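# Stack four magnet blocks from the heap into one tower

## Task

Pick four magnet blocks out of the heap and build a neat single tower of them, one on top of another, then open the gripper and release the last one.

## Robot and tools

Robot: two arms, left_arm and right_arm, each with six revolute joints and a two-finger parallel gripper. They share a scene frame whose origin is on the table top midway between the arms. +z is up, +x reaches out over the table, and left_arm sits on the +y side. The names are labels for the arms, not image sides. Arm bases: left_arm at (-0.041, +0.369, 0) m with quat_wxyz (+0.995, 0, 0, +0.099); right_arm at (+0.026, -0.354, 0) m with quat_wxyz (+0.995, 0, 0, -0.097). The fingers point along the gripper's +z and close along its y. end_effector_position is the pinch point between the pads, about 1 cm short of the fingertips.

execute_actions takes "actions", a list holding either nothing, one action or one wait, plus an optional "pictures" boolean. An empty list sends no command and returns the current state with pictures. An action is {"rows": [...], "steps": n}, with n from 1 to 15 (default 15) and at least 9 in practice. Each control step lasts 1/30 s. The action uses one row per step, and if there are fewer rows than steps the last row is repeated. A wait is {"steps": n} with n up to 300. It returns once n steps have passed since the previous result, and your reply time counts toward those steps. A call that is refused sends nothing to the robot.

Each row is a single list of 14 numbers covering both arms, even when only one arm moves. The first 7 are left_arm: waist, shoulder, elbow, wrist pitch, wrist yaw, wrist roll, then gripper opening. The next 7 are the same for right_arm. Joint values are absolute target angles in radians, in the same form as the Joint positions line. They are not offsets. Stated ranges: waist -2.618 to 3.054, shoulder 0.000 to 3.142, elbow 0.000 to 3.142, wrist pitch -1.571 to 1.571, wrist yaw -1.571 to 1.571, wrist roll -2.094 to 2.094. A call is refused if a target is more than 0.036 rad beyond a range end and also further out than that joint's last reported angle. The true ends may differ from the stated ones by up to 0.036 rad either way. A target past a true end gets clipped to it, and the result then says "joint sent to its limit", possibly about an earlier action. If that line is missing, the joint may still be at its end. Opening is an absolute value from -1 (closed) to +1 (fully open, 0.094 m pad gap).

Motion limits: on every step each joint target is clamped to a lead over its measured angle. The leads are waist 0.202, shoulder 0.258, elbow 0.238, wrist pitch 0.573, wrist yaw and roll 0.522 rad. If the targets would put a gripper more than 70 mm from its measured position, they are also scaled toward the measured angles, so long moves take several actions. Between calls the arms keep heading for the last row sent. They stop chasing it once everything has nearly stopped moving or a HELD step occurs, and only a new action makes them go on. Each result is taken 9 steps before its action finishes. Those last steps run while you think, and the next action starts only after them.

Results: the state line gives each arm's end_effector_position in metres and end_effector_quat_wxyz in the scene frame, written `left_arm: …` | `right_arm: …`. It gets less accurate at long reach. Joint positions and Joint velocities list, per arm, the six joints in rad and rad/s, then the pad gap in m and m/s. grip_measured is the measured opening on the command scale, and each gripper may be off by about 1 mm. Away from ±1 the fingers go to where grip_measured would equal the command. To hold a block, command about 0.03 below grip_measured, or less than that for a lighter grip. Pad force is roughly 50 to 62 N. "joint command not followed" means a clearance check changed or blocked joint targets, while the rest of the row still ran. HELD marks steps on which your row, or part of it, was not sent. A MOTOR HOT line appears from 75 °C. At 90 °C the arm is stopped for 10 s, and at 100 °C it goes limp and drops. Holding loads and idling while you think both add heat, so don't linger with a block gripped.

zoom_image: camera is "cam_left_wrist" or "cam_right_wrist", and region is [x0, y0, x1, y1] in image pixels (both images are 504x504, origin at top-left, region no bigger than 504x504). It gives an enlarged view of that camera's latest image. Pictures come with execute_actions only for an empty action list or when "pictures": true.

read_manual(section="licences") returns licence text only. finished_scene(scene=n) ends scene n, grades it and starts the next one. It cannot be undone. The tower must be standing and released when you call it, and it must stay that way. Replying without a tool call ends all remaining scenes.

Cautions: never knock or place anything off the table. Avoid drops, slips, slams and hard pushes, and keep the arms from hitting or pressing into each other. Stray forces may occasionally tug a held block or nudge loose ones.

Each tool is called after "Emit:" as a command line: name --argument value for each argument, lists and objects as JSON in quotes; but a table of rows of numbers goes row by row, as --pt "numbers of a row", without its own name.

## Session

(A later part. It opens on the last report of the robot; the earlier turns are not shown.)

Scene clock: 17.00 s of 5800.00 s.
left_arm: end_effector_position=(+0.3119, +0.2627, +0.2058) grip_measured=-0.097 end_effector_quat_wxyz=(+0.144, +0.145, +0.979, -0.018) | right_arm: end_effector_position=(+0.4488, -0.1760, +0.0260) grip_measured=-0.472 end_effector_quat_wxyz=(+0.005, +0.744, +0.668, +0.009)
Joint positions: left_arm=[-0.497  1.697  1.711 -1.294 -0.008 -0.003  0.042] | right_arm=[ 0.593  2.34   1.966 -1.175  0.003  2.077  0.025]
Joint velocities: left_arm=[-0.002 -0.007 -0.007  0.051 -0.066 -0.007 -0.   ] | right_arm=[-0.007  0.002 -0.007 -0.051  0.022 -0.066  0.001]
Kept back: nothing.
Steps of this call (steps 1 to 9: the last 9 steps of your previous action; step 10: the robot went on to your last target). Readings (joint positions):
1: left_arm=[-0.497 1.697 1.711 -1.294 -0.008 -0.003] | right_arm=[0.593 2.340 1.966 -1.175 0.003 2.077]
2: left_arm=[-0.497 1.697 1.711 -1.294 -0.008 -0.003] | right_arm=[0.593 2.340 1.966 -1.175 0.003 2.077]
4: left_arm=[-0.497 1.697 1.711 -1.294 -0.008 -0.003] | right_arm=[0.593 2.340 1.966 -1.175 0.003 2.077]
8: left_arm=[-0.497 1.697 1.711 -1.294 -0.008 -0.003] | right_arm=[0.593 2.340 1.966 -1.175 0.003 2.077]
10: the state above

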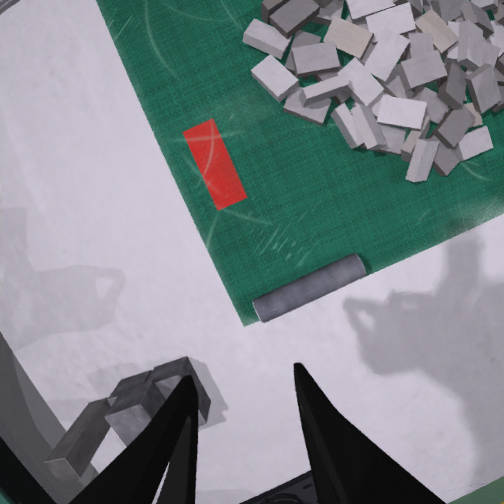

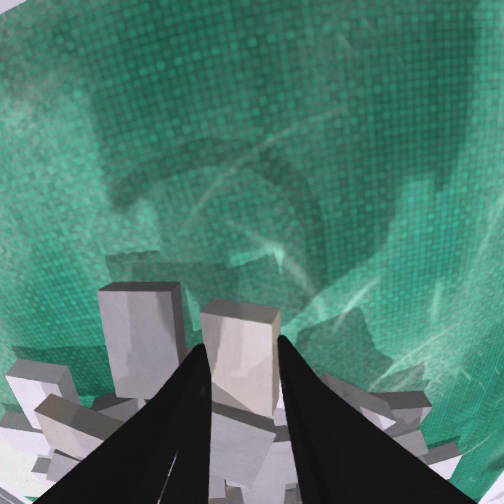

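Emit:
execute_actions --actions '[{"rows":[[-0.5,1.7,1.7,-1.3,0,0,-0.1,0.585,2.29,1.95,-1.17,0,2.07,-0.53],[-0.5,1.7,1.7,-1.3,0,0,-0.1,0.575,2.265,1.93,-1.17,0,2.07,-0.53],[-0.5,1.7,1.7,-1.3,0,0,-0.1,0.56,2.24,1.9,-1.16,0,2.05,-0.53],[-0.5,1.7,1.7,-1.3,0,0,-0.1,0.545,2.215,1.87,-1.15,0,2.02,-0.53],[-0.5,1.7,1.7,-1.3,0,0,-0.1,0.53,2.19,1.84,-1.14,0,1.98,-0.53],[-0.5,1.7,1.7,-1.3,0,0,-0.1,0.515,2.165,1.8,-1.13,0,1.93,-0.53],[-0.5,1.7,1.7,-1.3,0,0,-0.1,0.5,2.14,1.76,-1.115,0,1.87,-0.53],[-0.5,1.7,1.7,-1.3,0,0,-0.1,0.485,2.12,1.73,-1.1,0,1.8,-0.53],[-0.5,1.7,1.7,-1.3,0,0,-0.1,0.47,2.1,1.7,-1.09,0,1.73,-0.53],[-0.5,1.7,1.7,-1.3,0,0,-0.1,0.455,2.085,1.67,-1.08,0,1.66,-0.53],[-0.5,1.7,1.7,-1.3,0,0,-0.1,0.445,2.075,1.64,-1.065,0,1.6,-0.53],[-0.5,1.7,1.7,-1.3,0,0,-0.1,0.435,2.07,1.615,-1.05,0,1.56,-0.53],[-0.5,1.7,1.7,-1.3,0,0,-0.1,0.43,2.07,1.6,-1.045,0,1.56,-0.53]]}]'

Emit:
execute_actions --actions '[{"steps":25}]'

Emit:
execute_actions --actions '[{"rows":[[-0.5,1.7,1.7,-1.3,0,0,-0.1,0.43,2.095,1.6,-1.045,0,1.56,-0.53],[-0.5,1.7,1.7,-1.3,0,0,-0.1,0.43,2.105,1.6,-1.045,0,1.56,-0.53],[-0.5,1.7,1.7,-1.3,0,0,-0.1,0.43,2.115,1.6,-1.045,0,1.56,-0.53]]}]'

Emit:
execute_actions --actions '[{"steps":15}]' --pictures true

Scene clock: 18.13 s of 5800.00 s.
left_arm: end_effector_position=(+0.3119, +0.2627, +0.2058) grip_measured=-0.097 end_effector_quat_wxyz=(+0.144, +0.145, +0.979, -0.018) | right_arm: end_effector_position=(+0.4379, -0.1917, +0.0358) grip_measured=-0.472 end_effector_quat_wxyz=(+0.004, +0.738, +0.675, +0.013)
Joint positions: left_arm=[-0.497  1.697  1.711 -1.294 -0.008 -0.003  0.042] | right_arm=[ 0.567  2.255  1.859 -1.148 -0.003  2.032  0.025]
Joint velocities: left_arm=[-0.012 -0.002  0.002 -0.022 -0.022 -0.051  0.   ] | right_arm=[-0.344 -0.789 -0.926  0.125 -0.051 -0.652  0.001]
Steps of this call (steps 1 to 15: the robot went on to your last target; steps 16 to 28: nothing new was sent; steps 29 to 34: the first 6 steps of this action). Readings (joint positions):
29: left_arm=[-0.497 1.697 1.711 -1.294 -0.008 -0.003] | right_arm=[0.593 2.338 1.965 -1.174 0.003 2.077]
30: left_arm=[-0.497 1.697 1.711 -1.294 -0.008 -0.003] | right_arm=[0.592 2.332 1.958 -1.170 0.003 2.077]
32: left_arm=[-0.497 1.697 1.711 -1.294 -0.008 -0.003] | right_arm=[0.586 2.302 1.917 -1.157 -0.000 2.067]
34: the state above

Scene clock: 18.97 s of 5800.00 s.
left_arm: end_effector_position=(+0.3119, +0.2627, +0.2058) grip_measured=-0.097 end_effector_quat_wxyz=(+0.144, +0.145, +0.979, -0.018) | right_arm: end_effector_position=(+0.4196, -0.2623, +0.0394) grip_measured=-0.472 end_effector_quat_wxyz=(+0.012, +0.623, +0.782, +0.014)
Joint positions: left_arm=[-0.497  1.697  1.711 -1.294 -0.008 -0.003  0.042] | right_arm=[ 0.423  2.087  1.605 -1.052  0.001  1.573  0.025]
Joint velocities: left_arm=[ 0.017  0.002  0.017  0.051 -0.022  0.022 -0.   ] | right_arm=[ 0.002 -0.007 -0.002  0.037 -0.022  0.007  0.001]
Kept back: nothing.
Steps of this call (steps 1 to 9: the last 9 steps of your previous action; steps 10 to 25: the robot went on to your last target). Readings (joint positions):
1: left_arm=[-0.497 1.697 1.711 -1.294 -0.008 -0.003] | right_arm=[0.553 2.227 1.825 -1.140 -0.004 2.004]
2: left_arm=[-0.497 1.697 1.711 -1.294 -0.008 -0.003] | right_arm=[0.536 2.198 1.791 -1.134 -0.004 1.968]
4: left_arm=[-0.497 1.697 1.711 -1.294 -0.008 -0.003] | right_arm=[0.497 2.146 1.730 -1.120 -0.004 1.877]
8: left_arm=[-0.497 1.697 1.711 -1.294 -0.008 -0.003] | right_arm=[0.429 2.088 1.634 -1.087 -0.001 1.701]
25: the state above

Scene clock: 19.17 s of 5800.00 s.
left_arm: end_effector_position=(+0.3119, +0.2627, +0.2058) grip_measured=-0.097 end_effector_quat_wxyz=(+0.144, +0.145, +0.979, -0.018) | right_arm: end_effector_position=(+0.4183, -0.2626, +0.0314) grip_measured=-0.472 end_effector_quat_wxyz=(+0.006, +0.622, +0.783, +0.006)
Joint positions: left_arm=[-0.497  1.697  1.711 -1.294 -0.008 -0.003  0.042] | right_arm=[ 0.423  2.108  1.605 -1.051  0.001  1.571  0.025]
Joint velocities: left_arm=[-0.017 -0.007 -0.007 -0.007 -0.007  0.022 -0.   ] | right_arm=[-0.002  0.178 -0.002  0.007  0.007 -0.051  0.001]
Steps of this call (steps 1 to 6: the first 6 steps of this action). Readings (joint positions):
1: left_arm=[-0.497 1.697 1.711 -1.294 -0.008 -0.003] | right_arm=[0.423 2.087 1.605 -1.052 0.001 1.572]
2: left_arm=[-0.497 1.697 1.711 -1.294 -0.008 -0.003] | right_arm=[0.423 2.089 1.605 -1.052 0.001 1.572]
4: left_arm=[-0.497 1.697 1.711 -1.294 -0.008 -0.003] | right_arm=[0.423 2.096 1.605 -1.051 0.001 1.571]
6: the state above

Scene clock: 19.67 s of 5800.00 s.
left_arm: end_effector_position=(+0.3119, +0.2627, +0.2058) grip_measured=-0.097 end_effector_quat_wxyz=(+0.144, +0.145, +0.979, -0.018) | right_arm: end_effector_position=(+0.4173, -0.2628, +0.0263) grip_measured=-0.472 end_effector_quat_wxyz=(+0.002, +0.622, +0.783, +0.001)
Joint positions: left_arm=[-0.497  1.697  1.711 -1.294 -0.008 -0.003  0.042] | right_arm=[ 0.423  2.121  1.605 -1.05   0.001  1.57   0.025]
Joint velocities: left_arm=[-0.007 -0.002  0.012  0.022  0.037  0.022 -0.   ] | right_arm=[ 0.002  0.022  0.017  0.022  0.022 -0.007 -0.   ]
Kept back: nothing.
Steps of this call (steps 1 to 9: the last 9 steps of your previous action; steps 10 to 15: the robot went on to your last target). Readings (joint positions):
1: left_arm=[-0.497 1.697 1.711 -1.294 -0.008 -0.003] | right_arm=[0.423 2.113 1.605 -1.051 0.001 1.570]
2: left_arm=[-0.497 1.697 1.711 -1.294 -0.008 -0.003] | right_arm=[0.423 2.117 1.605 -1.051 0.001 1.570]
4: left_arm=[-0.497 1.697 1.711 -1.294 -0.008 -0.003] | right_arm=[0.423 2.121 1.605 -1.051 0.001 1.570]
8: left_arm=[-0.497 1.697 1.711 -1.294 -0.008 -0.003] | right_arm=[0.423 2.121 1.605 -1.050 0.001 1.570]
15: the state above

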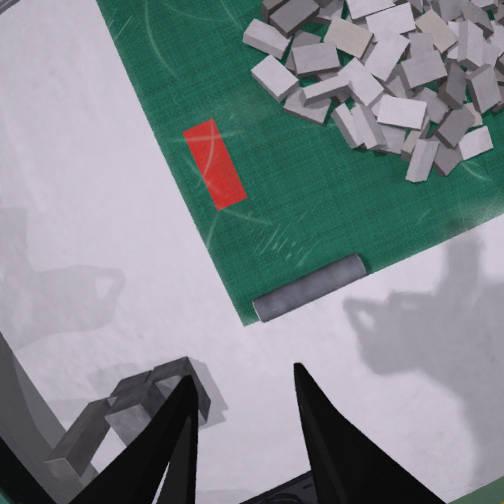

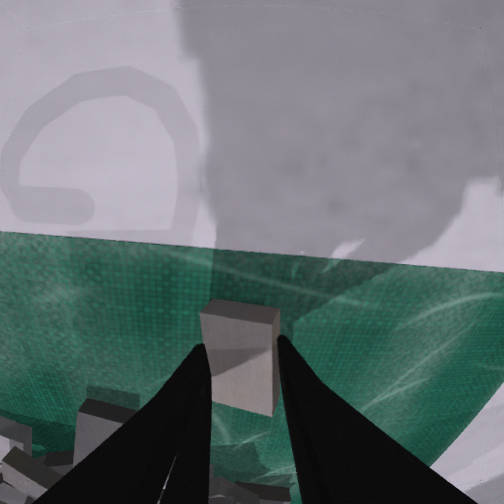

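Emit:
execute_actions --actions '[{"rows":[[-0.5,1.7,1.7,-1.3,0,0,-0.1,0.43,2.115,1.6,-1.045,0,1.56,-0.45],[-0.5,1.7,1.7,-1.3,0,0,-0.1,0.43,2.115,1.6,-1.045,0,1.56,-0.4],[-0.5,1.7,1.7,-1.3,0,0,-0.1,0.43,2.115,1.6,-1.045,0,1.56,-0.2],[-0.5,1.7,1.7,-1.3,0,0,-0.1,0.43,2.115,1.6,-1.045,0,1.56,-0.2],[-0.5,1.7,1.7,-1.3,0,0,-0.1,0.43,2.115,1.6,-1.045,0,1.56,-0.2],[-0.5,1.7,1.7,-1.3,0,0,-0.1,0.43,2.06,1.61,-1.08,0,1.56,-0.2],[-0.5,1.7,1.7,-1.3,0,0,-0.1,0.43,2.03,1.61,-1.1,0,1.56,-0.2]]}]' --pictures true

Emit:
execute_actions --actions '[{"rows":[[-0.5,1.7,1.7,-1.3,0,0,-0.1,0.445,2.06,1.69,-1.13,0,1.7,-0.2],[-0.5,1.7,1.7,-1.3,0,0,-0.1,0.46,2.09,1.75,-1.16,0,1.8,-0.2],[-0.5,1.7,1.7,-1.3,0,0,-0.1,0.475,2.12,1.81,-1.19,0,1.9,-0.2],[-0.5,1.7,1.7,-1.3,0,0,-0.1,0.49,2.16,1.88,-1.22,0,2.0,-0.2],[-0.5,1.7,1.7,-1.3,0,0,-0.1,0.505,2.2,1.95,-1.25,0,2.08,-0.2],[-0.5,1.7,1.7,-1.3,0,0,-0.1,0.52,2.24,2.02,-1.28,0,2.08,-0.2],[-0.5,1.7,1.7,-1.3,0,0,-0.1,0.53,2.28,2.09,-1.31,0,2.08,-0.2],[-0.5,1.7,1.7,-1.3,0,0,-0.1,0.54,2.32,2.15,-1.34,0,2.08,-0.2],[-0.5,1.7,1.7,-1.3,0,0,-0.1,0.55,2.35,2.2,-1.355,0,2.08,-0.2],[-0.5,1.7,1.7,-1.3,0,0,-0.1,0.55,2.38,2.24,-1.355,0,2.08,-0.2],[-0.5,1.7,1.7,-1.3,0,0,-0.1,0.55,2.4,2.265,-1.355,0,2.08,-0.2],[-0.5,1.7,1.7,-1.3,0,0,-0.1,0.55,2.42,2.275,-1.355,0,2.08,-0.2],[-0.5,1.7,1.7,-1.3,0,0,-0.1,0.55,2.435,2.275,-1.355,0,2.08,-0.2],[-0.5,1.7,1.7,-1.3,0,0,-0.1,0.55,2.445,2.275,-1.355,0,2.08,-0.2]]}]'

Emit:
execute_actions --actions '[{"steps":30}]' --pictures true

Scene clock: 20.87 s of 5800.00 s.
left_arm: end_effector_position=(+0.3119, +0.2627, +0.2058) grip_measured=-0.097 end_effector_quat_wxyz=(+0.144, +0.145, +0.979, -0.018) | right_arm: end_effector_position=(+0.4172, -0.2628, +0.0270) grip_measured=-0.203 end_effector_quat_wxyz=(+0.002, +0.622, +0.783, +0.002)
Joint positions: left_arm=[-0.497  1.697  1.711 -1.294 -0.008 -0.003  0.042] | right_arm=[ 0.423  2.12   1.605 -1.051  0.001  1.57   0.037]
Joint velocities: left_arm=[ 0.002  0.002 -0.012 -0.022  0.022 -0.022  0.   ] | right_arm=[ 0.002 -0.046 -0.002 -0.154 -0.022 -0.081  0.001]
Steps of this call (steps 1 to 15: the robot went on to your last target; steps 16 to 30: nothing new was sent; steps 31 to 36: the first 6 steps of this action). Readings (joint positions):
31: left_arm=[-0.497 1.697 1.711 -1.294 -0.008 -0.003] | right_arm=[0.423 2.121 1.605 -1.050 0.001 1.570]
32: left_arm=[-0.497 1.697 1.711 -1.294 -0.008 -0.003] | right_arm=[0.423 2.121 1.605 -1.050 0.001 1.570]
34: left_arm=[-0.497 1.697 1.711 -1.294 -0.008 -0.003] | right_arm=[0.423 2.121 1.605 -1.050 0.001 1.570]
36: the state above

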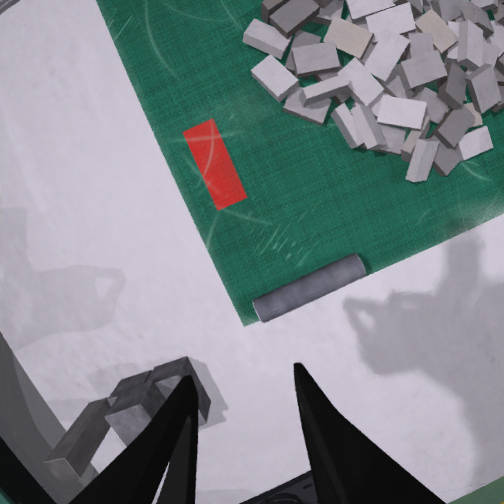

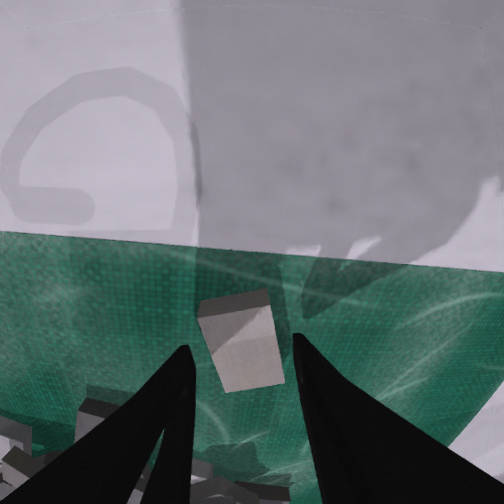

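Scene clock: 21.37 s of 5800.00 s.
left_arm: end_effector_position=(+0.3119, +0.2627, +0.2058) grip_measured=-0.097 end_effector_quat_wxyz=(+0.144, +0.145, +0.979, -0.018) | right_arm: end_effector_position=(+0.4529, -0.2335, +0.0765) grip_measured=-0.202 end_effector_quat_wxyz=(+0.022, +0.709, +0.703, +0.039)
Joint positions: left_arm=[-0.497  1.697  1.711 -1.294 -0.008 -0.003  0.042] | right_arm=[ 0.469  2.173  1.884 -1.192  0.001  1.853  0.037]
Joint velocities: left_arm=[ 0.017  0.007  0.002 -0.022  0.022  0.095 -0.   ] | right_arm=[ 0.452  1.004  2.073 -0.447 -0.095  1.473  0.   ]
Steps of this call (steps 1 to 9: the last 9 steps of your previous action; steps 10 to 15: the first 6 steps of this action). Readings (joint positions):
10: left_arm=[-0.497 1.697 1.711 -1.294 -0.008 -0.003] | right_arm=[0.424 2.049 1.615 -1.092 0.001 1.589]
11: left_arm=[-0.497 1.697 1.711 -1.294 -0.008 -0.003] | right_arm=[0.427 2.062 1.643 -1.114 0.001 1.625]
13: left_arm=[-0.497 1.697 1.711 -1.294 -0.008 -0.003] | right_arm=[0.442 2.109 1.746 -1.157 0.001 1.734]
15: the state above

Scene clock: 22.37 s of 5800.00 s.
left_arm: end_effector_position=(+0.3119, +0.2627, +0.2058) grip_measured=-0.097 end_effector_quat_wxyz=(+0.144, +0.145, +0.979, -0.018) | right_arm: end_effector_position=(+0.4759, -0.1819, +0.0413) grip_measured=-0.202 end_effector_quat_wxyz=(+0.001, +0.754, +0.657, +0.008)
Joint positions: left_arm=[-0.497  1.697  1.711 -1.294 -0.008 -0.003  0.042] | right_arm=[ 0.558  2.466  2.249 -1.339 -0.003  2.07   0.038]
Joint velocities: left_arm=[ 0.007  0.002 -0.012  0.022  0.037 -0.022 -0.   ] | right_arm=[-0.002 -0.007  0.002 -0.125 -0.007  0.007 -0.001]
Kept back: nothing.
Steps of this call (steps 1 to 9: the last 9 steps of your previous action; steps 10 to 30: the robot went on to your last target). Readings (joint positions):
1: left_arm=[-0.497 1.697 1.711 -1.294 -0.008 -0.003] | right_arm=[0.485 2.208 1.956 -1.209 0.001 1.897]
2: left_arm=[-0.497 1.697 1.711 -1.294 -0.008 -0.003] | right_arm=[0.502 2.245 2.027 -1.226 0.001 1.932]
4: left_arm=[-0.497 1.697 1.711 -1.294 -0.008 -0.003] | right_arm=[0.532 2.312 2.145 -1.255 0.001 1.982]
8: left_arm=[-0.497 1.697 1.711 -1.294 -0.008 -0.003] | right_arm=[0.563 2.405 2.247 -1.286 -0.003 2.035]
30: the state above
All arms were judged still, so your last target was given up. Only a new action makes them travel on or press farther. Fingers that are still opening or closing keep moving.

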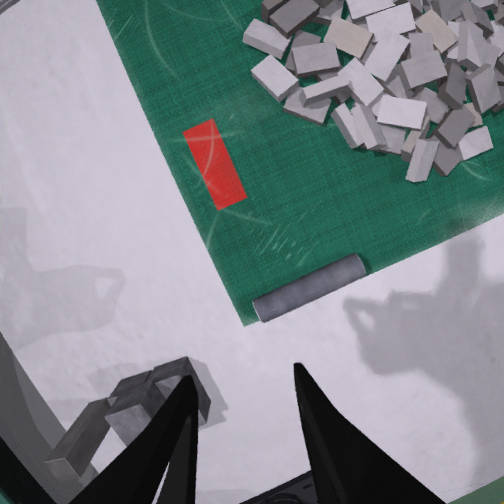

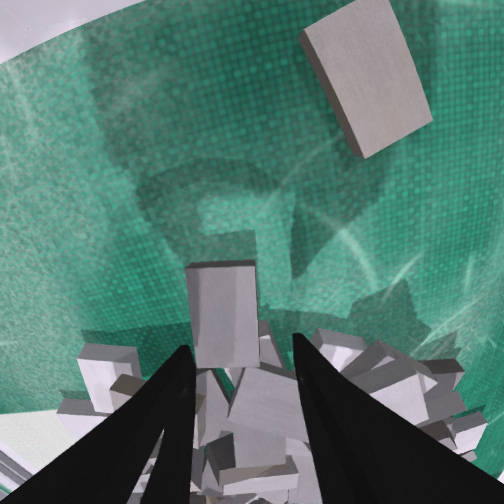

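Emit:
execute_actions --actions '[{"rows":[[-0.5,1.7,1.7,-1.3,0,0,-0.1,0.532,2.46,2.26,-1.305,0,2.08,-0.2],[-0.5,1.7,1.7,-1.3,0,0,-0.1,0.532,2.46,2.26,-1.305,0,2.08,-0.2],[-0.5,1.7,1.7,-1.3,0,0,-0.1,0.532,2.46,2.26,-1.305,0,2.08,-0.2],[-0.5,1.7,1.7,-1.3,0,0,-0.1,0.532,2.47,2.26,-1.305,0,2.08,-0.2],[-0.5,1.7,1.7,-1.3,0,0,-0.1,0.532,2.48,2.26,-1.305,0,2.08,-0.2],[-0.5,1.7,1.7,-1.3,0,0,-0.1,0.532,2.49,2.26,-1.305,0,2.08,-0.2],[-0.5,1.7,1.7,-1.3,0,0,-0.1,0.532,2.5,2.26,-1.305,0,2.08,-0.2]]}]'

Emit:
execute_actions --actions '[{"steps":22}]' --pictures true

Scene clock: 23.03 s of 5800.00 s.
left_arm: end_effector_position=(+0.3119, +0.2627, +0.2058) grip_measured=-0.097 end_effector_quat_wxyz=(+0.144, +0.145, +0.979, -0.018) | right_arm: end_effector_position=(+0.4834, -0.1870, +0.0402) grip_measured=-0.202 end_effector_quat_wxyz=(+0.004, +0.759, +0.651, +0.017)
Joint positions: left_arm=[-0.497  1.697  1.711 -1.294 -0.008 -0.003  0.042] | right_arm=[ 0.542  2.468  2.249 -1.317 -0.003  2.07   0.038]
Joint velocities: left_arm=[-0.017 -0.002 -0.002 -0.007 -0.022 -0.095  0.   ] | right_arm=[-0.085  0.056  0.007  0.081 -0.051 -0.022  0.   ]
Steps of this call (steps 1 to 14: nothing new was sent; steps 15 to 20: the first 6 steps of this action). Readings (joint positions):
15: left_arm=[-0.497 1.697 1.711 -1.294 -0.008 -0.003] | right_arm=[0.556 2.466 2.249 -1.337 -0.003 2.070]
16: left_arm=[-0.497 1.697 1.711 -1.294 -0.008 -0.003] | right_arm=[0.554 2.466 2.249 -1.331 -0.003 2.070]
18: left_arm=[-0.497 1.697 1.711 -1.294 -0.008 -0.003] | right_arm=[0.549 2.466 2.249 -1.323 -0.003 2.070]
20: the state above

Scene clock: 23.77 s of 5800.00 s.
left_arm: end_effector_position=(+0.3119, +0.2627, +0.2058) grip_measured=-0.097 end_effector_quat_wxyz=(+0.144, +0.145, +0.979, -0.018) | right_arm: end_effector_position=(+0.4831, -0.1904, +0.0219) grip_measured=-0.202 end_effector_quat_wxyz=(-0.001, +0.761, +0.649, +0.002)
Joint positions: left_arm=[-0.497  1.697  1.711 -1.294 -0.008 -0.003  0.042] | right_arm=[ 0.536  2.508  2.249 -1.309 -0.003  2.07   0.038]
Joint velocities: left_arm=[ 0.007 -0.022 -0.002 -0.022 -0.007 -0.007 -0.   ] | right_arm=[-0.012 -0.007 -0.007  0.007  0.007 -0.022 -0.001]
Kept back: nothing.
Steps of this call (steps 1 to 9: the last 9 steps of your previous action; steps 10 to 22: the robot went on to your last target). Readings (joint positions):
1: left_arm=[-0.497 1.697 1.711 -1.294 -0.008 -0.003] | right_arm=[0.540 2.472 2.249 -1.315 -0.003 2.070]
2: left_arm=[-0.497 1.697 1.711 -1.294 -0.008 -0.003] | right_arm=[0.538 2.477 2.249 -1.313 -0.003 2.070]
4: left_arm=[-0.497 1.697 1.711 -1.294 -0.008 -0.003] | right_arm=[0.536 2.490 2.249 -1.311 -0.003 2.070]
8: left_arm=[-0.497 1.697 1.711 -1.294 -0.008 -0.003] | right_arm=[0.536 2.507 2.249 -1.310 -0.003 2.070]
22: the state above

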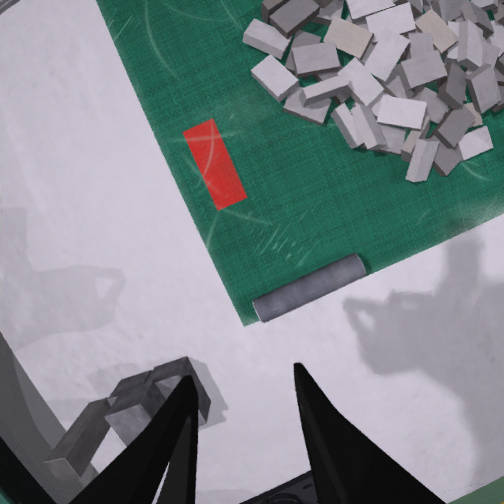

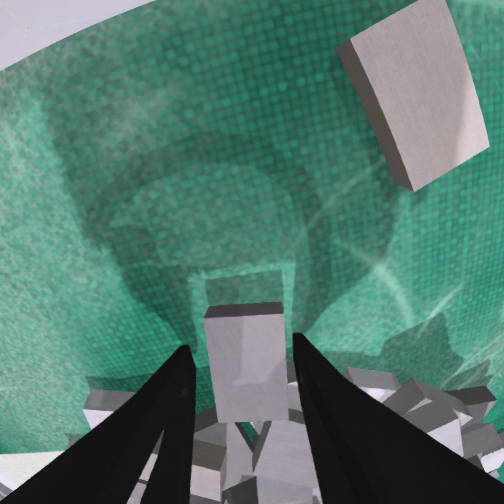

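Emit:
execute_actions --actions '[{"rows":[[-0.5,1.7,1.7,-1.3,0,0,-0.1,0.532,2.5,2.26,-1.32,0,2.08,-0.3],[-0.5,1.7,1.7,-1.3,0,0,-0.1,0.532,2.5,2.26,-1.32,0,2.08,-0.37],[-0.5,1.7,1.7,-1.3,0,0,-0.1,0.532,2.5,2.26,-1.32,0,2.08,-0.43],[-0.5,1.7,1.7,-1.3,0,0,-0.1,0.532,2.5,2.26,-1.32,0,2.08,-0.48],[-0.5,1.7,1.7,-1.3,0,0,-0.1,0.532,2.5,2.26,-1.32,0,2.08,-0.54]],"steps":11}]'

Emit:
execute_actions --actions '[{"rows":[[-0.5,1.7,1.7,-1.3,0,0,-0.1,0.53,2.45,2.25,-1.33,0,2.07,-0.54],[-0.5,1.7,1.7,-1.3,0,0,-0.1,0.525,2.42,2.24,-1.33,0,2.07,-0.54],[-0.5,1.7,1.7,-1.3,0,0,-0.1,0.52,2.39,2.22,-1.33,0,2.05,-0.54],[-0.5,1.7,1.7,-1.3,0,0,-0.1,0.51,2.35,2.18,-1.32,0,2.0,-0.54],[-0.5,1.7,1.7,-1.3,0,0,-0.1,0.5,2.31,2.13,-1.31,0,1.95,-0.54],[-0.5,1.7,1.7,-1.3,0,0,-0.1,0.49,2.27,2.07,-1.29,0,1.9,-0.54],[-0.5,1.7,1.7,-1.3,0,0,-0.1,0.48,2.23,2.01,-1.27,0,1.8,-0.54],[-0.5,1.7,1.7,-1.3,0,0,-0.1,0.47,2.19,1.95,-1.25,0,1.7,-0.54],[-0.5,1.7,1.7,-1.3,0,0,-0.1,0.46,2.155,1.89,-1.23,0,1.6,-0.54],[-0.5,1.7,1.7,-1.3,0,0,-0.1,0.45,2.125,1.83,-1.21,0,1.55,-0.54],[-0.5,1.7,1.7,-1.3,0,0,-0.1,0.44,2.1,1.78,-1.19,0,1.5,-0.54],[-0.5,1.7,1.7,-1.3,0,0,-0.1,0.43,2.08,1.73,-1.17,0,1.5,-0.54],[-0.5,1.7,1.7,-1.3,0,0,-0.1,0.425,2.07,1.7,-1.15,0,1.5,-0.54],[-0.5,1.7,1.7,-1.3,0,0,-0.1,0.42,2.07,1.675,-1.14,0,1.5,-0.54],[-0.5,1.7,1.7,-1.3,0,0,-0.1,0.42,2.07,1.655,-1.13,0,1.5,-0.54]]}]'

Emit:
execute_actions --actions '[{"steps":30}]' --pictures true

Scene clock: 25.03 s of 5800.00 s.
left_arm: end_effector_position=(+0.3119, +0.2627, +0.2058) grip_measured=-0.097 end_effector_quat_wxyz=(+0.144, +0.145, +0.979, -0.018) | right_arm: end_effector_position=(+0.4831, -0.1904, +0.0219) grip_measured=-0.337 end_effector_quat_wxyz=(-0.001, +0.761, +0.649, +0.002)
Joint positions: left_arm=[-0.497  1.697  1.711 -1.294 -0.008 -0.003  0.042] | right_arm=[ 0.536  2.508  2.249 -1.309 -0.003  2.07   0.031]
Joint velocities: left_arm=[-0.012 -0.007  0.002  0.066  0.022  0.007 -0.001] | right_arm=[-0.007  0.002 -0.007  0.051  0.007 -0.037 -0.064]
Steps of this call (steps 1 to 15: the robot went on to your last target; steps 16 to 36: nothing new was sent; steps 37 to 38: the first 2 steps of this action). Readings (joint positions):
37: left_arm=[-0.497 1.697 1.711 -1.294 -0.008 -0.003] | right_arm=[0.536 2.508 2.249 -1.309 -0.003 2.070]
38: the state above

Scene clock: 25.53 s of 5800.00 s.
left_arm: end_effector_position=(+0.3119, +0.2627, +0.2058) grip_measured=-0.097 end_effector_quat_wxyz=(+0.144, +0.145, +0.979, -0.018) | right_arm: end_effector_position=(+0.4716, -0.1990, +0.0447) grip_measured=-0.483 end_effector_quat_wxyz=(+0.002, +0.746, +0.666, +0.010)
Joint positions: left_arm=[-0.497  1.697  1.711 -1.294 -0.008 -0.003  0.042] | right_arm=[ 0.527  2.401  2.146 -1.296 -0.004  2.017  0.024]
Joint velocities: left_arm=[-0.007 -0.007  0.002  0.022 -0.051  0.022  0.   ] | right_arm=[-0.173 -1.209 -1.277  0.183  0.007 -0.696 -0.001]
Steps of this call (steps 1 to 9: the last 9 steps of your previous action; steps 10 to 15: the first 6 steps of this action). Readings (joint positions):
10: left_arm=[-0.497 1.697 1.711 -1.294 -0.008 -0.003] | right_arm=[0.536 2.506 2.249 -1.310 -0.003 2.070]
11: left_arm=[-0.497 1.697 1.711 -1.294 -0.008 -0.003] | right_arm=[0.536 2.502 2.247 -1.310 -0.003 2.070]
13: left_arm=[-0.497 1.697 1.711 -1.294 -0.008 -0.003] | right_arm=[0.534 2.470 2.219 -1.307 -0.003 2.059]
15: the state above

Scene clock: 26.53 s of 5800.00 s.
left_arm: end_effector_position=(+0.3119, +0.2627, +0.2058) grip_measured=-0.097 end_effector_quat_wxyz=(+0.144, +0.145, +0.979, -0.018) | right_arm: end_effector_position=(+0.4151, -0.2666, +0.0523) grip_measured=-0.483 end_effector_quat_wxyz=(+0.001, +0.602, +0.799, +0.002)
Joint positions: left_arm=[-0.497  1.697  1.711 -1.294 -0.008 -0.003  0.042] | right_arm=[ 0.414  2.086  1.656 -1.136 -0.001  1.51   0.024]
Joint velocities: left_arm=[-0.017 -0.002  0.022 -0.022 -0.007 -0.007  0.001] | right_arm=[-0.012 -0.007 -0.007  0.037  0.007  0.007 -0.   ]
Kept back: nothing.
Steps of this call (steps 1 to 9: the last 9 steps of your previous action; steps 10 to 30: the robot went on to your last target). Readings (joint positions):
1: left_arm=[-0.497 1.697 1.711 -1.294 -0.008 -0.003] | right_arm=[0.520 2.355 2.098 -1.288 -0.004 1.979]
2: left_arm=[-0.497 1.697 1.711 -1.294 -0.008 -0.003] | right_arm=[0.511 2.307 2.046 -1.280 -0.004 1.929]
4: left_arm=[-0.497 1.697 1.711 -1.294 -0.008 -0.003] | right_arm=[0.486 2.209 1.937 -1.257 -0.004 1.809]
8: left_arm=[-0.497 1.697 1.711 -1.294 -0.008 -0.003] | right_arm=[0.431 2.079 1.751 -1.211 -0.003 1.632]
30: the state above

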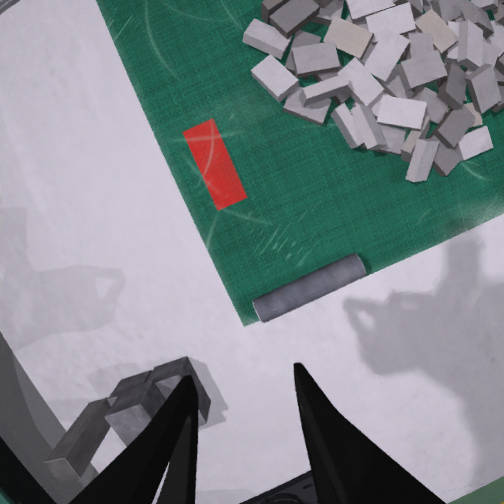

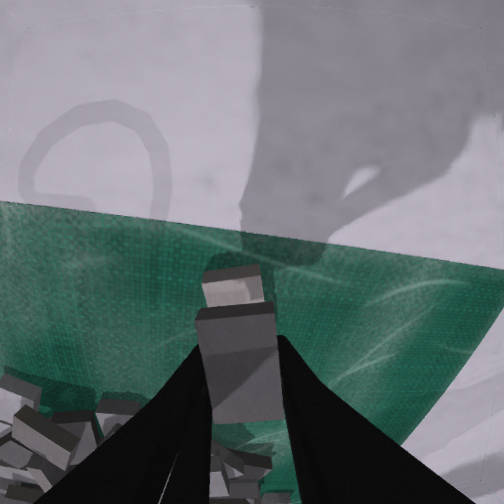

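Emit:
execute_actions --actions '[{"rows":[[-0.5,1.7,1.7,-1.3,0,0,-0.1,0.42,2.095,1.66,-1.105,0,1.47,-0.54],[-0.5,1.7,1.7,-1.3,0,0,-0.1,0.42,2.105,1.66,-1.105,0,1.47,-0.54],[-0.5,1.7,1.7,-1.3,0,0,-0.1,0.42,2.115,1.66,-1.105,0,1.47,-0.54],[-0.5,1.7,1.7,-1.3,0,0,-0.1,0.42,2.122,1.66,-1.105,0,1.47,-0.54]]}]'

Emit:
execute_actions --actions '[{"steps":20}]' --pictures true

Emit:
zoom_image --camera "cam_right_wrist" --region '[160,260,330,430]'

Scene clock: 27.37 s of 5800.00 s.
left_arm: end_effector_position=(+0.3119, +0.2627, +0.2058) grip_measured=-0.097 end_effector_quat_wxyz=(+0.144, +0.145, +0.979, -0.018) | right_arm: end_effector_position=(+0.4183, -0.2659, +0.0430) grip_measured=-0.483 end_effector_quat_wxyz=(-0.001, +0.593, +0.805, +0.000)
Joint positions: left_arm=[-0.497  1.697  1.711 -1.294 -0.008 -0.003  0.042] | right_arm=[ 0.414  2.111  1.656 -1.117 -0.001  1.488  0.024]
Joint velocities: left_arm=[ 0.007 -0.007 -0.002 -0.037 -0.007  0.066  0.   ] | right_arm=[ 0.002  0.232  0.002  0.066 -0.022 -0.11  -0.   ]
Steps of this call (steps 1 to 15: the robot went on to your last target; steps 16 to 19: nothing new was sent; steps 20 to 25: the first 6 steps of this action). Readings (joint positions):
20: left_arm=[-0.497 1.697 1.711 -1.294 -0.008 -0.003] | right_arm=[0.414 2.086 1.656 -1.134 -0.001 1.505]
21: left_arm=[-0.497 1.697 1.711 -1.294 -0.008 -0.003] | right_arm=[0.414 2.088 1.656 -1.130 -0.001 1.500]
23: left_arm=[-0.497 1.697 1.711 -1.294 -0.008 -0.003] | right_arm=[0.414 2.096 1.656 -1.122 -0.001 1.493]
25: the state above

Scene clock: 28.03 s of 5800.00 s.
left_arm: end_effector_position=(+0.3119, +0.2627, +0.2058) grip_measured=-0.097 end_effector_quat_wxyz=(+0.144, +0.145, +0.979, -0.018) | right_arm: end_effector_position=(+0.4183, -0.2659, +0.0354) grip_measured=-0.483 end_effector_quat_wxyz=(-0.005, +0.589, +0.808, -0.005)
Joint positions: left_arm=[-0.497  1.697  1.711 -1.294 -0.008 -0.003  0.042] | right_arm=[ 0.414  2.131  1.656 -1.11  -0.001  1.48   0.024]
Joint velocities: left_arm=[-0.012 -0.002 -0.007  0.051 -0.007  0.007 -0.   ] | right_arm=[ 0.007 -0.002 -0.022 -0.066  0.051  0.007  0.001]
Kept back: nothing.
Steps of this call (steps 1 to 9: the last 9 steps of your previous action; steps 10 to 20: the robot went on to your last target). Readings (joint positions):
1: left_arm=[-0.497 1.697 1.711 -1.294 -0.008 -0.003] | right_arm=[0.414 2.118 1.656 -1.115 -0.001 1.486]
2: left_arm=[-0.497 1.697 1.711 -1.294 -0.008 -0.003] | right_arm=[0.414 2.123 1.656 -1.114 -0.001 1.485]
4: left_arm=[-0.497 1.697 1.711 -1.294 -0.008 -0.003] | right_arm=[0.414 2.130 1.656 -1.113 -0.001 1.483]
8: left_arm=[-0.497 1.697 1.711 -1.294 -0.008 -0.003] | right_arm=[0.414 2.131 1.656 -1.111 -0.001 1.481]
20: the state above

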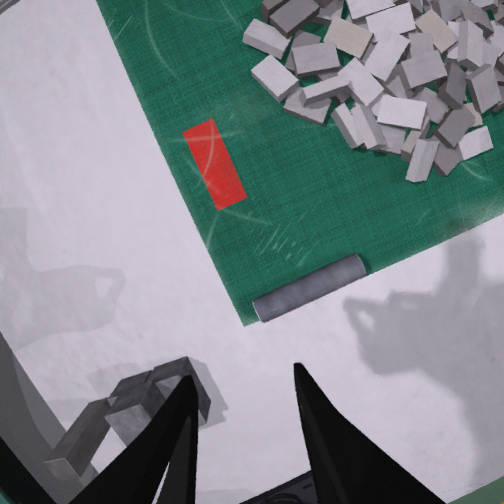

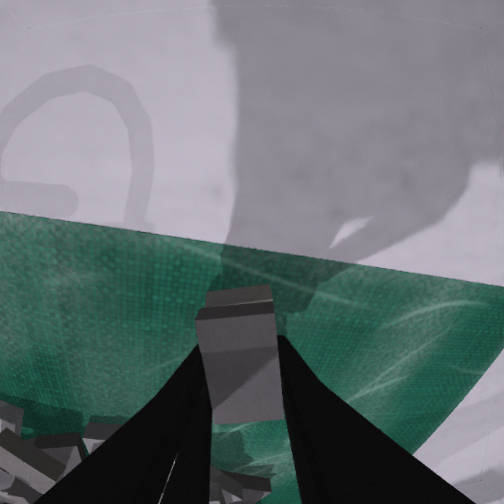

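Region (160, 260, 330, 430) of cam_right_wrist's 504x504 image, scaled by 2.965, with more detail than that image has.

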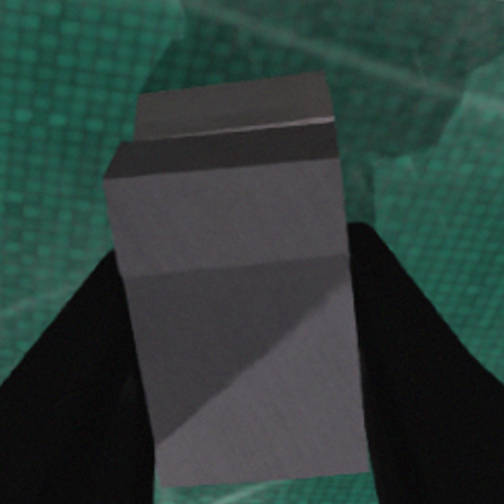

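Emit:
execute_actions --actions '[{"rows":[[-0.5,1.7,1.7,-1.3,0,0,-0.1,0.432,2.122,1.66,-1.135,0,1.47,-0.54]],"steps":12}]'

Emit:
execute_actions --actions '[{"rows":[[-0.5,1.7,1.7,-1.3,0,0,-0.1,0.428,2.142,1.66,-1.12,0,1.47,-0.54]]}]'

Emit:
execute_actions --actions '[{"rows":[[-0.5,1.7,1.7,-1.3,0,0,-0.1,0.428,2.13,1.66,-1.12,0,1.47,-0.46],[-0.5,1.7,1.7,-1.3,0,0,-0.1,0.428,2.13,1.66,-1.12,0,1.47,-0.4],[-0.5,1.7,1.7,-1.3,0,0,-0.1,0.428,2.13,1.66,-1.12,0,1.47,-0.2],[-0.5,1.7,1.7,-1.3,0,0,-0.1,0.428,2.13,1.66,-1.12,0,1.47,-0.2],[-0.5,1.7,1.7,-1.3,0,0,-0.1,0.428,2.13,1.66,-1.12,0,1.47,-0.2],[-0.5,1.7,1.7,-1.3,0,0,-0.1,0.428,2.07,1.66,-1.14,0,1.47,-0.2],[-0.5,1.7,1.7,-1.3,0,0,-0.1,0.428,2.03,1.66,-1.16,0,1.47,-0.2]]}]' --pictures true

Emit:
execute_actions --actions '[{"rows":[[-0.5,1.7,1.7,-1.3,0,0,-0.1,0.46,2.04,1.72,-1.2,0,0,0.2],[-0.5,1.7,1.7,-1.3,0,0,-0.1,0.5,2.05,1.77,-1.25,0,0,0.2],[-0.5,1.7,1.7,-1.3,0,0,-0.1,0.54,2.06,1.82,-1.3,0,0,0.2],[-0.5,1.7,1.7,-1.3,0,0,-0.1,0.58,2.07,1.86,-1.34,0,0,0.2],[-0.5,1.7,1.7,-1.3,0,0,-0.1,0.62,2.08,1.89,-1.37,0,0,0.2],[-0.5,1.7,1.7,-1.3,0,0,-0.1,0.65,2.08,1.91,-1.37,0,0,0.2],[-0.5,1.7,1.7,-1.3,0,0,-0.1,0.68,2.08,1.91,-1.37,0,0,0.2],[-0.5,1.7,1.7,-1.3,0,0,-0.1,0.7,2.08,1.91,-1.37,0,0,0.2]]}]'

Emit:
execute_actions --actions '[{"steps":30}]' --pictures true

Scene clock: 28.97 s of 5800.00 s.
left_arm: end_effector_position=(+0.3119, +0.2627, +0.2058) grip_measured=-0.097 end_effector_quat_wxyz=(+0.144, +0.145, +0.979, -0.018) | right_arm: end_effector_position=(+0.4169, -0.2646, +0.0354) grip_measured=-0.483 end_effector_quat_wxyz=(-0.006, +0.588, +0.809, -0.006)
Joint positions: left_arm=[-0.497  1.697  1.711 -1.294 -0.008 -0.003  0.042] | right_arm=[ 0.418  2.131  1.656 -1.114 -0.001  1.48   0.024]
Joint velocities: left_arm=[-0.017 -0.007 -0.007  0.037 -0.022 -0.007 -0.   ] | right_arm=[ 0.066 -0.002  0.002 -0.066  0.022 -0.066 -0.   ]
Steps of this call (steps 1 to 15: the robot went on to your last target; steps 16 to 25: nothing new was sent; steps 26 to 28: the first 3 steps of this action). Readings (joint positions):
26: left_arm=[-0.497 1.697 1.711 -1.294 -0.008 -0.003] | right_arm=[0.414 2.131 1.656 -1.111 -0.001 1.480]
27: left_arm=[-0.497 1.697 1.711 -1.294 -0.008 -0.003] | right_arm=[0.416 2.131 1.656 -1.112 -0.001 1.480]
28: the state above

Scene clock: 29.47 s of 5800.00 s.
left_arm: end_effector_position=(+0.3119, +0.2627, +0.2058) grip_measured=-0.097 end_effector_quat_wxyz=(+0.144, +0.145, +0.979, -0.018) | right_arm: end_effector_position=(+0.4141, -0.2623, +0.0314) grip_measured=-0.483 end_effector_quat_wxyz=(-0.012, +0.585, +0.811, -0.012)
Joint positions: left_arm=[-0.497  1.697  1.711 -1.294 -0.008 -0.003  0.042] | right_arm=[ 0.425  2.141  1.656 -1.12  -0.001  1.479  0.024]
Joint velocities: left_arm=[ 0.002  0.002  0.022 -0.007  0.037  0.007  0.001] | right_arm=[-0.007  0.051  0.012 -0.051 -0.022  0.037 -0.   ]
Steps of this call (steps 1 to 9: the last 9 steps of your previous action; steps 10 to 15: the first 6 steps of this action). Readings (joint positions):
10: left_arm=[-0.497 1.697 1.711 -1.294 -0.008 -0.003] | right_arm=[0.425 2.131 1.656 -1.120 -0.001 1.479]
11: left_arm=[-0.497 1.697 1.711 -1.294 -0.008 -0.003] | right_arm=[0.425 2.133 1.656 -1.120 -0.001 1.479]
13: left_arm=[-0.497 1.697 1.711 -1.294 -0.008 -0.003] | right_arm=[0.425 2.137 1.656 -1.120 -0.001 1.479]
15: the state above

Scene clock: 29.97 s of 5800.00 s.
left_arm: end_effector_position=(+0.3119, +0.2627, +0.2058) grip_measured=-0.097 end_effector_quat_wxyz=(+0.144, +0.145, +0.979, -0.018) | right_arm: end_effector_position=(+0.4142, -0.2622, +0.0320) grip_measured=-0.203 end_effector_quat_wxyz=(-0.011, +0.585, +0.811, -0.012)
Joint positions: left_arm=[-0.497  1.697  1.711 -1.294 -0.008 -0.003  0.042] | right_arm=[ 0.425  2.14   1.656 -1.12  -0.001  1.479  0.037]
Joint velocities: left_arm=[ 0.007 -0.007 -0.012 -0.051 -0.037  0.022 -0.001] | right_arm=[-0.002 -0.085 -0.007 -0.066  0.007 -0.037  0.003]
Steps of this call (steps 1 to 9: the last 9 steps of your previous action; steps 10 to 15: the first 6 steps of this action). Readings (joint positions):
10: left_arm=[-0.497 1.697 1.711 -1.294 -0.008 -0.003] | right_arm=[0.425 2.143 1.656 -1.119 -0.001 1.479]
11: left_arm=[-0.497 1.697 1.711 -1.294 -0.008 -0.003] | right_arm=[0.425 2.143 1.656 -1.119 -0.001 1.479]
13: left_arm=[-0.497 1.697 1.711 -1.294 -0.008 -0.003] | right_arm=[0.425 2.143 1.656 -1.119 -0.001 1.479]
15: the state above

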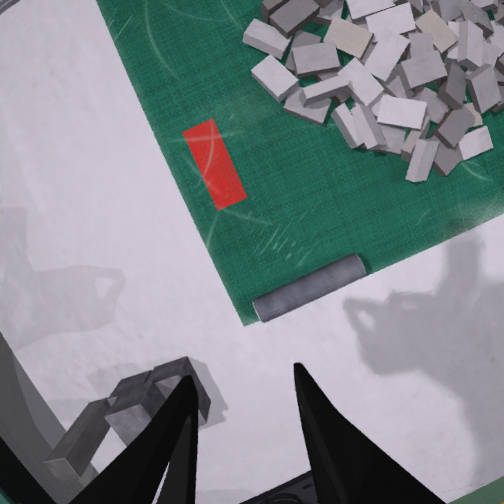

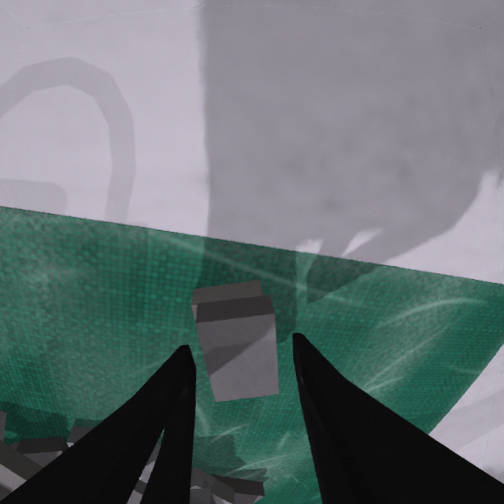

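Scene clock: 30.47 s of 5800.00 s.
left_arm: end_effector_position=(+0.3119, +0.2627, +0.2058) grip_measured=-0.097 end_effector_quat_wxyz=(+0.144, +0.145, +0.979, -0.018) | right_arm: end_effector_position=(+0.4157, -0.2133, +0.0974) grip_measured=+0.198 end_effector_quat_wxyz=(+0.023, +0.274, +0.961, +0.012)
Joint positions: left_arm=[-0.497  1.697  1.711 -1.294 -0.008 -0.003  0.042] | right_arm=[ 0.543  2.084  1.832 -1.268  0.008  0.904  0.056]
Joint velocities: left_arm=[-0.007  0.002  0.017 -0.037 -0.007 -0.066  0.   ] | right_arm=[ 1.17   0.09   0.979 -0.462 -0.051 -2.791  0.   ]
Steps of this call (steps 1 to 9: the last 9 steps of your previous action; steps 10 to 15: the first 6 steps of this action). Readings (joint positions):
10: left_arm=[-0.497 1.697 1.711 -1.294 -0.008 -0.003] | right_arm=[0.427 2.041 1.663 -1.151 -0.001 1.399]
11: left_arm=[-0.497 1.697 1.711 -1.294 -0.008 -0.003] | right_arm=[0.434 2.048 1.681 -1.173 0.001 1.299]
13: left_arm=[-0.497 1.697 1.711 -1.294 -0.008 -0.003] | right_arm=[0.472 2.070 1.754 -1.228 0.005 1.102]
15: the state above

Scene clock: 31.47 s of 5800.00 s.
left_arm: end_effector_position=(+0.3119, +0.2627, +0.2058) grip_measured=-0.097 end_effector_quat_wxyz=(+0.144, +0.145, +0.979, -0.018) | right_arm: end_effector_position=(+0.3808, -0.1561, +0.1122) grip_measured=+0.198 end_effector_quat_wxyz=(+0.008, -0.245, +0.970, +0.005)
Joint positions: left_arm=[-0.497  1.697  1.711 -1.294 -0.008 -0.003  0.042] | right_arm=[ 0.7    2.085  1.893 -1.36  -0.005  0.011  0.056]
Joint velocities: left_arm=[-0.002 -0.002 -0.012 -0.051 -0.022 -0.051  0.001] | right_arm=[-0.012 -0.017  0.027  0.037 -0.007 -0.007 -0.   ]
Kept back: nothing.
Steps of this call (steps 1 to 9: the last 9 steps of your previous action; steps 10 to 30: the robot went on to your last target). Readings (joint positions):
1: left_arm=[-0.497 1.697 1.711 -1.294 -0.008 -0.003] | right_arm=[0.587 2.085 1.859 -1.278 0.008 0.805]
2: left_arm=[-0.497 1.697 1.711 -1.294 -0.008 -0.003] | right_arm=[0.630 2.085 1.877 -1.286 0.007 0.706]
4: left_arm=[-0.497 1.697 1.711 -1.294 -0.008 -0.003] | right_arm=[0.704 2.085 1.893 -1.300 -0.001 0.507]
8: left_arm=[-0.497 1.697 1.711 -1.294 -0.008 -0.003] | right_arm=[0.740 2.085 1.893 -1.335 -0.012 0.213]
30: the state above

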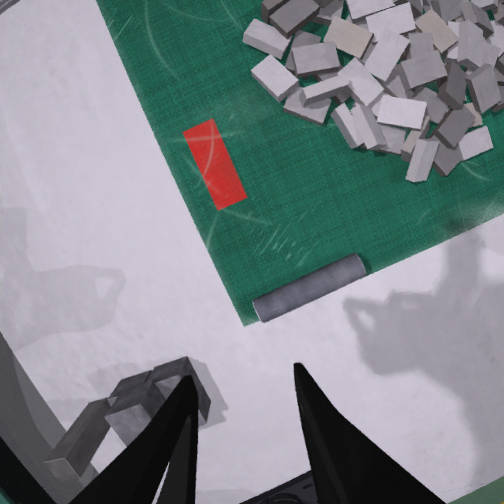

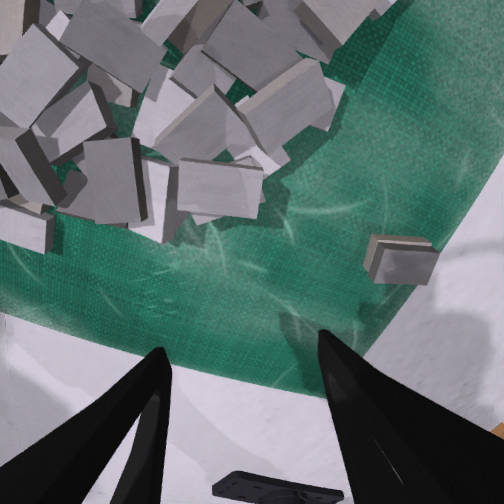

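Emit:
execute_actions --actions '[{"rows":[[-0.5,1.7,1.7,-1.3,0,0,-0.1,0.7,2.1,1.92,-1.33,0,1.77,-0.2]],"steps":12}]'

Emit:
execute_actions --actions '[{"rows":[[-0.5,1.7,1.7,-1.3,0,0,-0.1,0.7,2.12,1.93,-1.31,0,1.77,-0.2],[-0.5,1.7,1.7,-1.3,0,0,-0.1,0.7,2.14,1.93,-1.29,0,1.77,-0.2],[-0.5,1.7,1.7,-1.3,0,0,-0.1,0.7,2.16,1.93,-1.27,0,1.77,-0.2],[-0.5,1.7,1.7,-1.3,0,0,-0.1,0.7,2.18,1.93,-1.25,0,1.77,-0.2],[-0.5,1.7,1.7,-1.3,0,0,-0.1,0.7,2.195,1.93,-1.24,0,1.77,-0.2],[-0.5,1.7,1.7,-1.3,0,0,-0.1,0.7,2.205,1.93,-1.24,0,1.77,-0.2]]}]'

Emit:
execute_actions --actions '[{"steps":25}]' --pictures true

Scene clock: 32.07 s of 5800.00 s.
left_arm: end_effector_position=(+0.3119, +0.2627, +0.2058) grip_measured=-0.097 end_effector_quat_wxyz=(+0.144, +0.145, +0.979, -0.018) | right_arm: end_effector_position=(+0.3826, -0.1552, +0.1107) grip_measured=-0.185 end_effector_quat_wxyz=(+0.010, -0.108, +0.994, +0.007)
Joint positions: left_arm=[-0.497  1.697  1.711 -1.294 -0.008 -0.003  0.042] | right_arm=[ 0.7    2.089  1.893 -1.351 -0.005  0.289  0.038]
Joint velocities: left_arm=[-0.007 -0.002 -0.002 -0.022 -0.037 -0.022 -0.002] | right_arm=[ 0.022  0.061  0.007  0.037 -0.007  2.791 -0.028]
Steps of this call (steps 1 to 15: the robot went on to your last target; steps 16 to 18: the first 3 steps of this action). Readings (joint positions):
16: left_arm=[-0.497 1.697 1.711 -1.294 -0.008 -0.003] | right_arm=[0.700 2.086 1.893 -1.358 -0.005 0.091]
17: left_arm=[-0.497 1.697 1.711 -1.294 -0.008 -0.003] | right_arm=[0.700 2.087 1.893 -1.355 -0.005 0.190]
18: the state above

Scene clock: 32.57 s of 5800.00 s.
left_arm: end_effector_position=(+0.3119, +0.2627, +0.2058) grip_measured=-0.097 end_effector_quat_wxyz=(+0.144, +0.145, +0.979, -0.018) | right_arm: end_effector_position=(+0.3994, -0.1459, +0.0889) grip_measured=-0.198 end_effector_quat_wxyz=(+0.007, +0.522, +0.853, +0.018)
Joint positions: left_arm=[-0.497  1.697  1.711 -1.294 -0.008 -0.003  0.042] | right_arm=[ 0.7    2.157  1.911 -1.287 -0.005  1.603  0.038]
Joint velocities: left_arm=[-0.017 -0.002 -0.012 -0.051 -0.007  0.081  0.   ] | right_arm=[ 0.022  0.515 -0.002  0.418  0.007  1.077 -0.001]
Steps of this call (steps 1 to 9: the last 9 steps of your previous action; steps 10 to 15: the first 6 steps of this action). Readings (joint positions):
10: left_arm=[-0.497 1.697 1.711 -1.294 -0.008 -0.003] | right_arm=[0.700 2.100 1.894 -1.338 -0.005 1.280]
11: left_arm=[-0.497 1.697 1.711 -1.294 -0.008 -0.003] | right_arm=[0.700 2.105 1.898 -1.335 -0.005 1.374]
13: left_arm=[-0.497 1.697 1.711 -1.294 -0.008 -0.003] | right_arm=[0.700 2.125 1.907 -1.314 -0.005 1.514]
15: the state above

Scene clock: 33.40 s of 5800.00 s.
left_arm: end_effector_position=(+0.3119, +0.2627, +0.2058) grip_measured=-0.097 end_effector_quat_wxyz=(+0.144, +0.145, +0.979, -0.018) | right_arm: end_effector_position=(+0.4058, -0.1424, +0.0608) grip_measured=-0.198 end_effector_quat_wxyz=(+0.000, +0.587, +0.810, +0.006)
Joint positions: left_arm=[-0.497  1.697  1.711 -1.294 -0.008 -0.003  0.042] | right_arm=[ 0.7    2.226  1.911 -1.245 -0.005  1.76   0.038]
Joint velocities: left_arm=[-0.007 -0.007 -0.007  0.095 -0.022  0.066 -0.   ] | right_arm=[-0.002 -0.012 -0.007  0.007  0.022 -0.051 -0.001]
Kept back: nothing.
Steps of this call (steps 1 to 9: the last 9 steps of your previous action; steps 10 to 25: the robot went on to your last target). Readings (joint positions):
1: left_arm=[-0.497 1.697 1.711 -1.294 -0.008 -0.003] | right_arm=[0.700 2.174 1.911 -1.276 -0.005 1.635]
2: left_arm=[-0.497 1.697 1.711 -1.294 -0.008 -0.003] | right_arm=[0.700 2.191 1.911 -1.269 -0.005 1.660]
4: left_arm=[-0.497 1.697 1.711 -1.294 -0.008 -0.003] | right_arm=[0.700 2.216 1.911 -1.259 -0.005 1.697]
8: left_arm=[-0.497 1.697 1.711 -1.294 -0.008 -0.003] | right_arm=[0.700 2.226 1.911 -1.251 -0.005 1.734]
25: the state above

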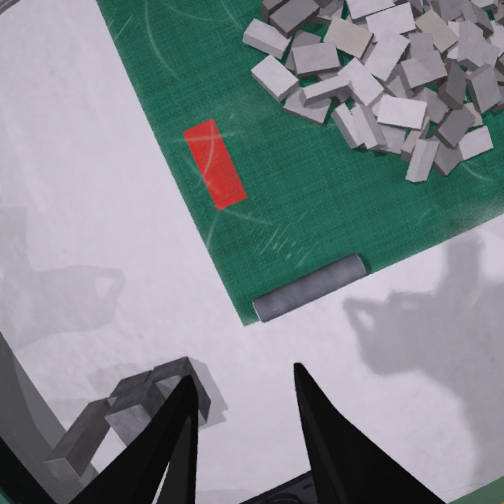

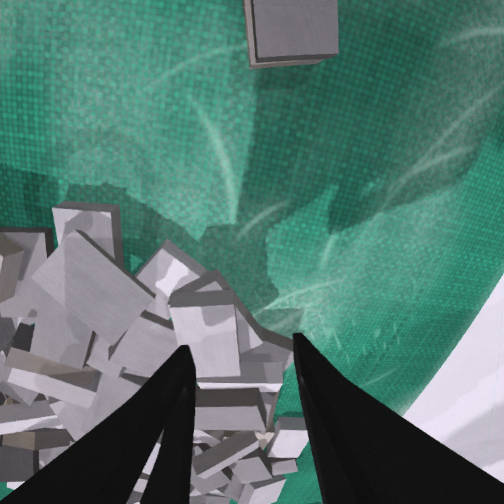

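Emit:
execute_actions --actions '[{"rows":[[-0.5,1.7,1.7,-1.3,0,0,-0.1,0.712,2.23,1.95,-1.235,0,1.77,-0.25],[-0.5,1.7,1.7,-1.3,0,0,-0.1,0.712,2.24,1.97,-1.235,0,1.77,-0.25],[-0.5,1.7,1.7,-1.3,0,0,-0.1,0.712,2.25,1.99,-1.235,0,1.77,-0.25],[-0.5,1.7,1.7,-1.3,0,0,-0.1,0.712,2.26,1.99,-1.235,0,1.77,-0.25],[-0.5,1.7,1.7,-1.3,0,0,-0.1,0.712,2.27,1.99,-1.235,0,1.77,-0.25],[-0.5,1.7,1.7,-1.3,0,0,-0.1,0.712,2.28,1.99,-1.235,0,1.77,-0.25]]}]'

Emit:
execute_actions --actions '[{"steps":22}]' --pictures true

Scene clock: 34.03 s of 5800.00 s.
left_arm: end_effector_position=(+0.3119, +0.2627, +0.2058) grip_measured=-0.097 end_effector_quat_wxyz=(+0.144, +0.145, +0.979, -0.018) | right_arm: end_effector_position=(+0.4182, -0.1355, +0.0630) grip_measured=-0.248 end_effector_quat_wxyz=(+0.007, +0.587, +0.809, +0.021)
Joint positions: left_arm=[-0.497  1.697  1.711 -1.294 -0.008 -0.003  0.042] | right_arm=[ 0.7    2.252  1.963 -1.237 -0.005  1.761  0.035]
Joint velocities: left_arm=[ 0.017  0.002 -0.007 -0.154 -0.007 -0.095 -0.001] | right_arm=[-0.017  0.139  0.139  0.066  0.037  0.037  0.001]
Steps of this call (steps 1 to 13: the robot went on to your last target; steps 14 to 19: the first 6 steps of this action). Readings (joint positions):
14: left_arm=[-0.497 1.697 1.711 -1.294 -0.008 -0.003] | right_arm=[0.700 2.226 1.912 -1.245 -0.005 1.760]
15: left_arm=[-0.497 1.697 1.711 -1.294 -0.008 -0.003] | right_arm=[0.700 2.229 1.919 -1.246 -0.005 1.760]
17: left_arm=[-0.497 1.697 1.711 -1.294 -0.008 -0.003] | right_arm=[0.700 2.241 1.946 -1.244 -0.005 1.761]
19: the state above

Scene clock: 34.77 s of 5800.00 s.
left_arm: end_effector_position=(+0.3119, +0.2627, +0.2058) grip_measured=-0.097 end_effector_quat_wxyz=(+0.144, +0.145, +0.979, -0.018) | right_arm: end_effector_position=(+0.4177, -0.1358, +0.0500) grip_measured=-0.248 end_effector_quat_wxyz=(+0.002, +0.587, +0.809, +0.009)
Joint positions: left_arm=[-0.497  1.697  1.711 -1.294 -0.008 -0.003  0.042] | right_arm=[ 0.7    2.284  1.966 -1.235 -0.005  1.761  0.035]
Joint velocities: left_arm=[-0.002 -0.002 -0.002 -0.051  0.022 -0.022  0.   ] | right_arm=[-0.007  0.002 -0.012 -0.022 -0.037 -0.051 -0.001]
Kept back: nothing.
Steps of this call (steps 1 to 9: the last 9 steps of your previous action; steps 10 to 22: the robot went on to your last target). Readings (joint positions):
1: left_arm=[-0.497 1.697 1.711 -1.294 -0.008 -0.003] | right_arm=[0.700 2.258 1.965 -1.235 -0.005 1.761]
2: left_arm=[-0.497 1.697 1.711 -1.294 -0.008 -0.003] | right_arm=[0.700 2.263 1.966 -1.235 -0.005 1.761]
4: left_arm=[-0.497 1.697 1.711 -1.294 -0.008 -0.003] | right_arm=[0.700 2.274 1.966 -1.235 -0.005 1.761]
8: left_arm=[-0.497 1.697 1.711 -1.294 -0.008 -0.003] | right_arm=[0.700 2.284 1.966 -1.235 -0.005 1.761]
22: the state above

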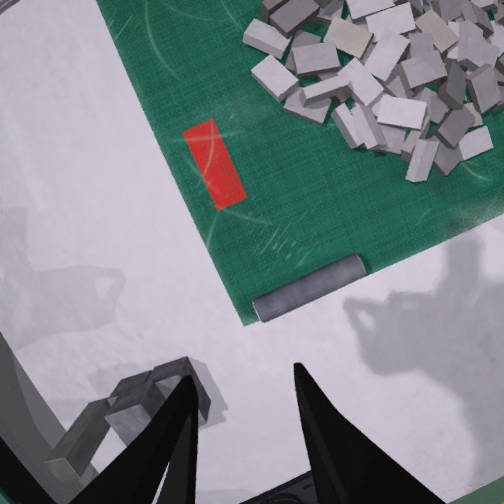

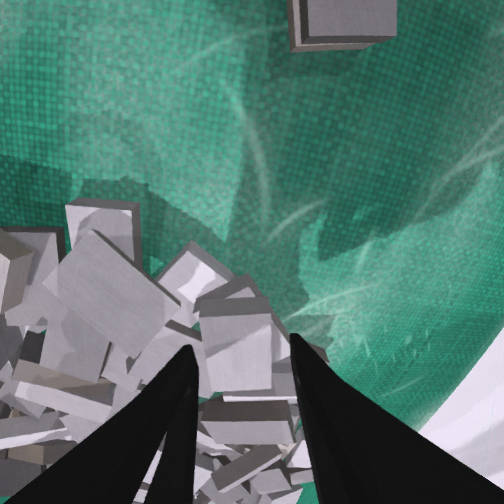

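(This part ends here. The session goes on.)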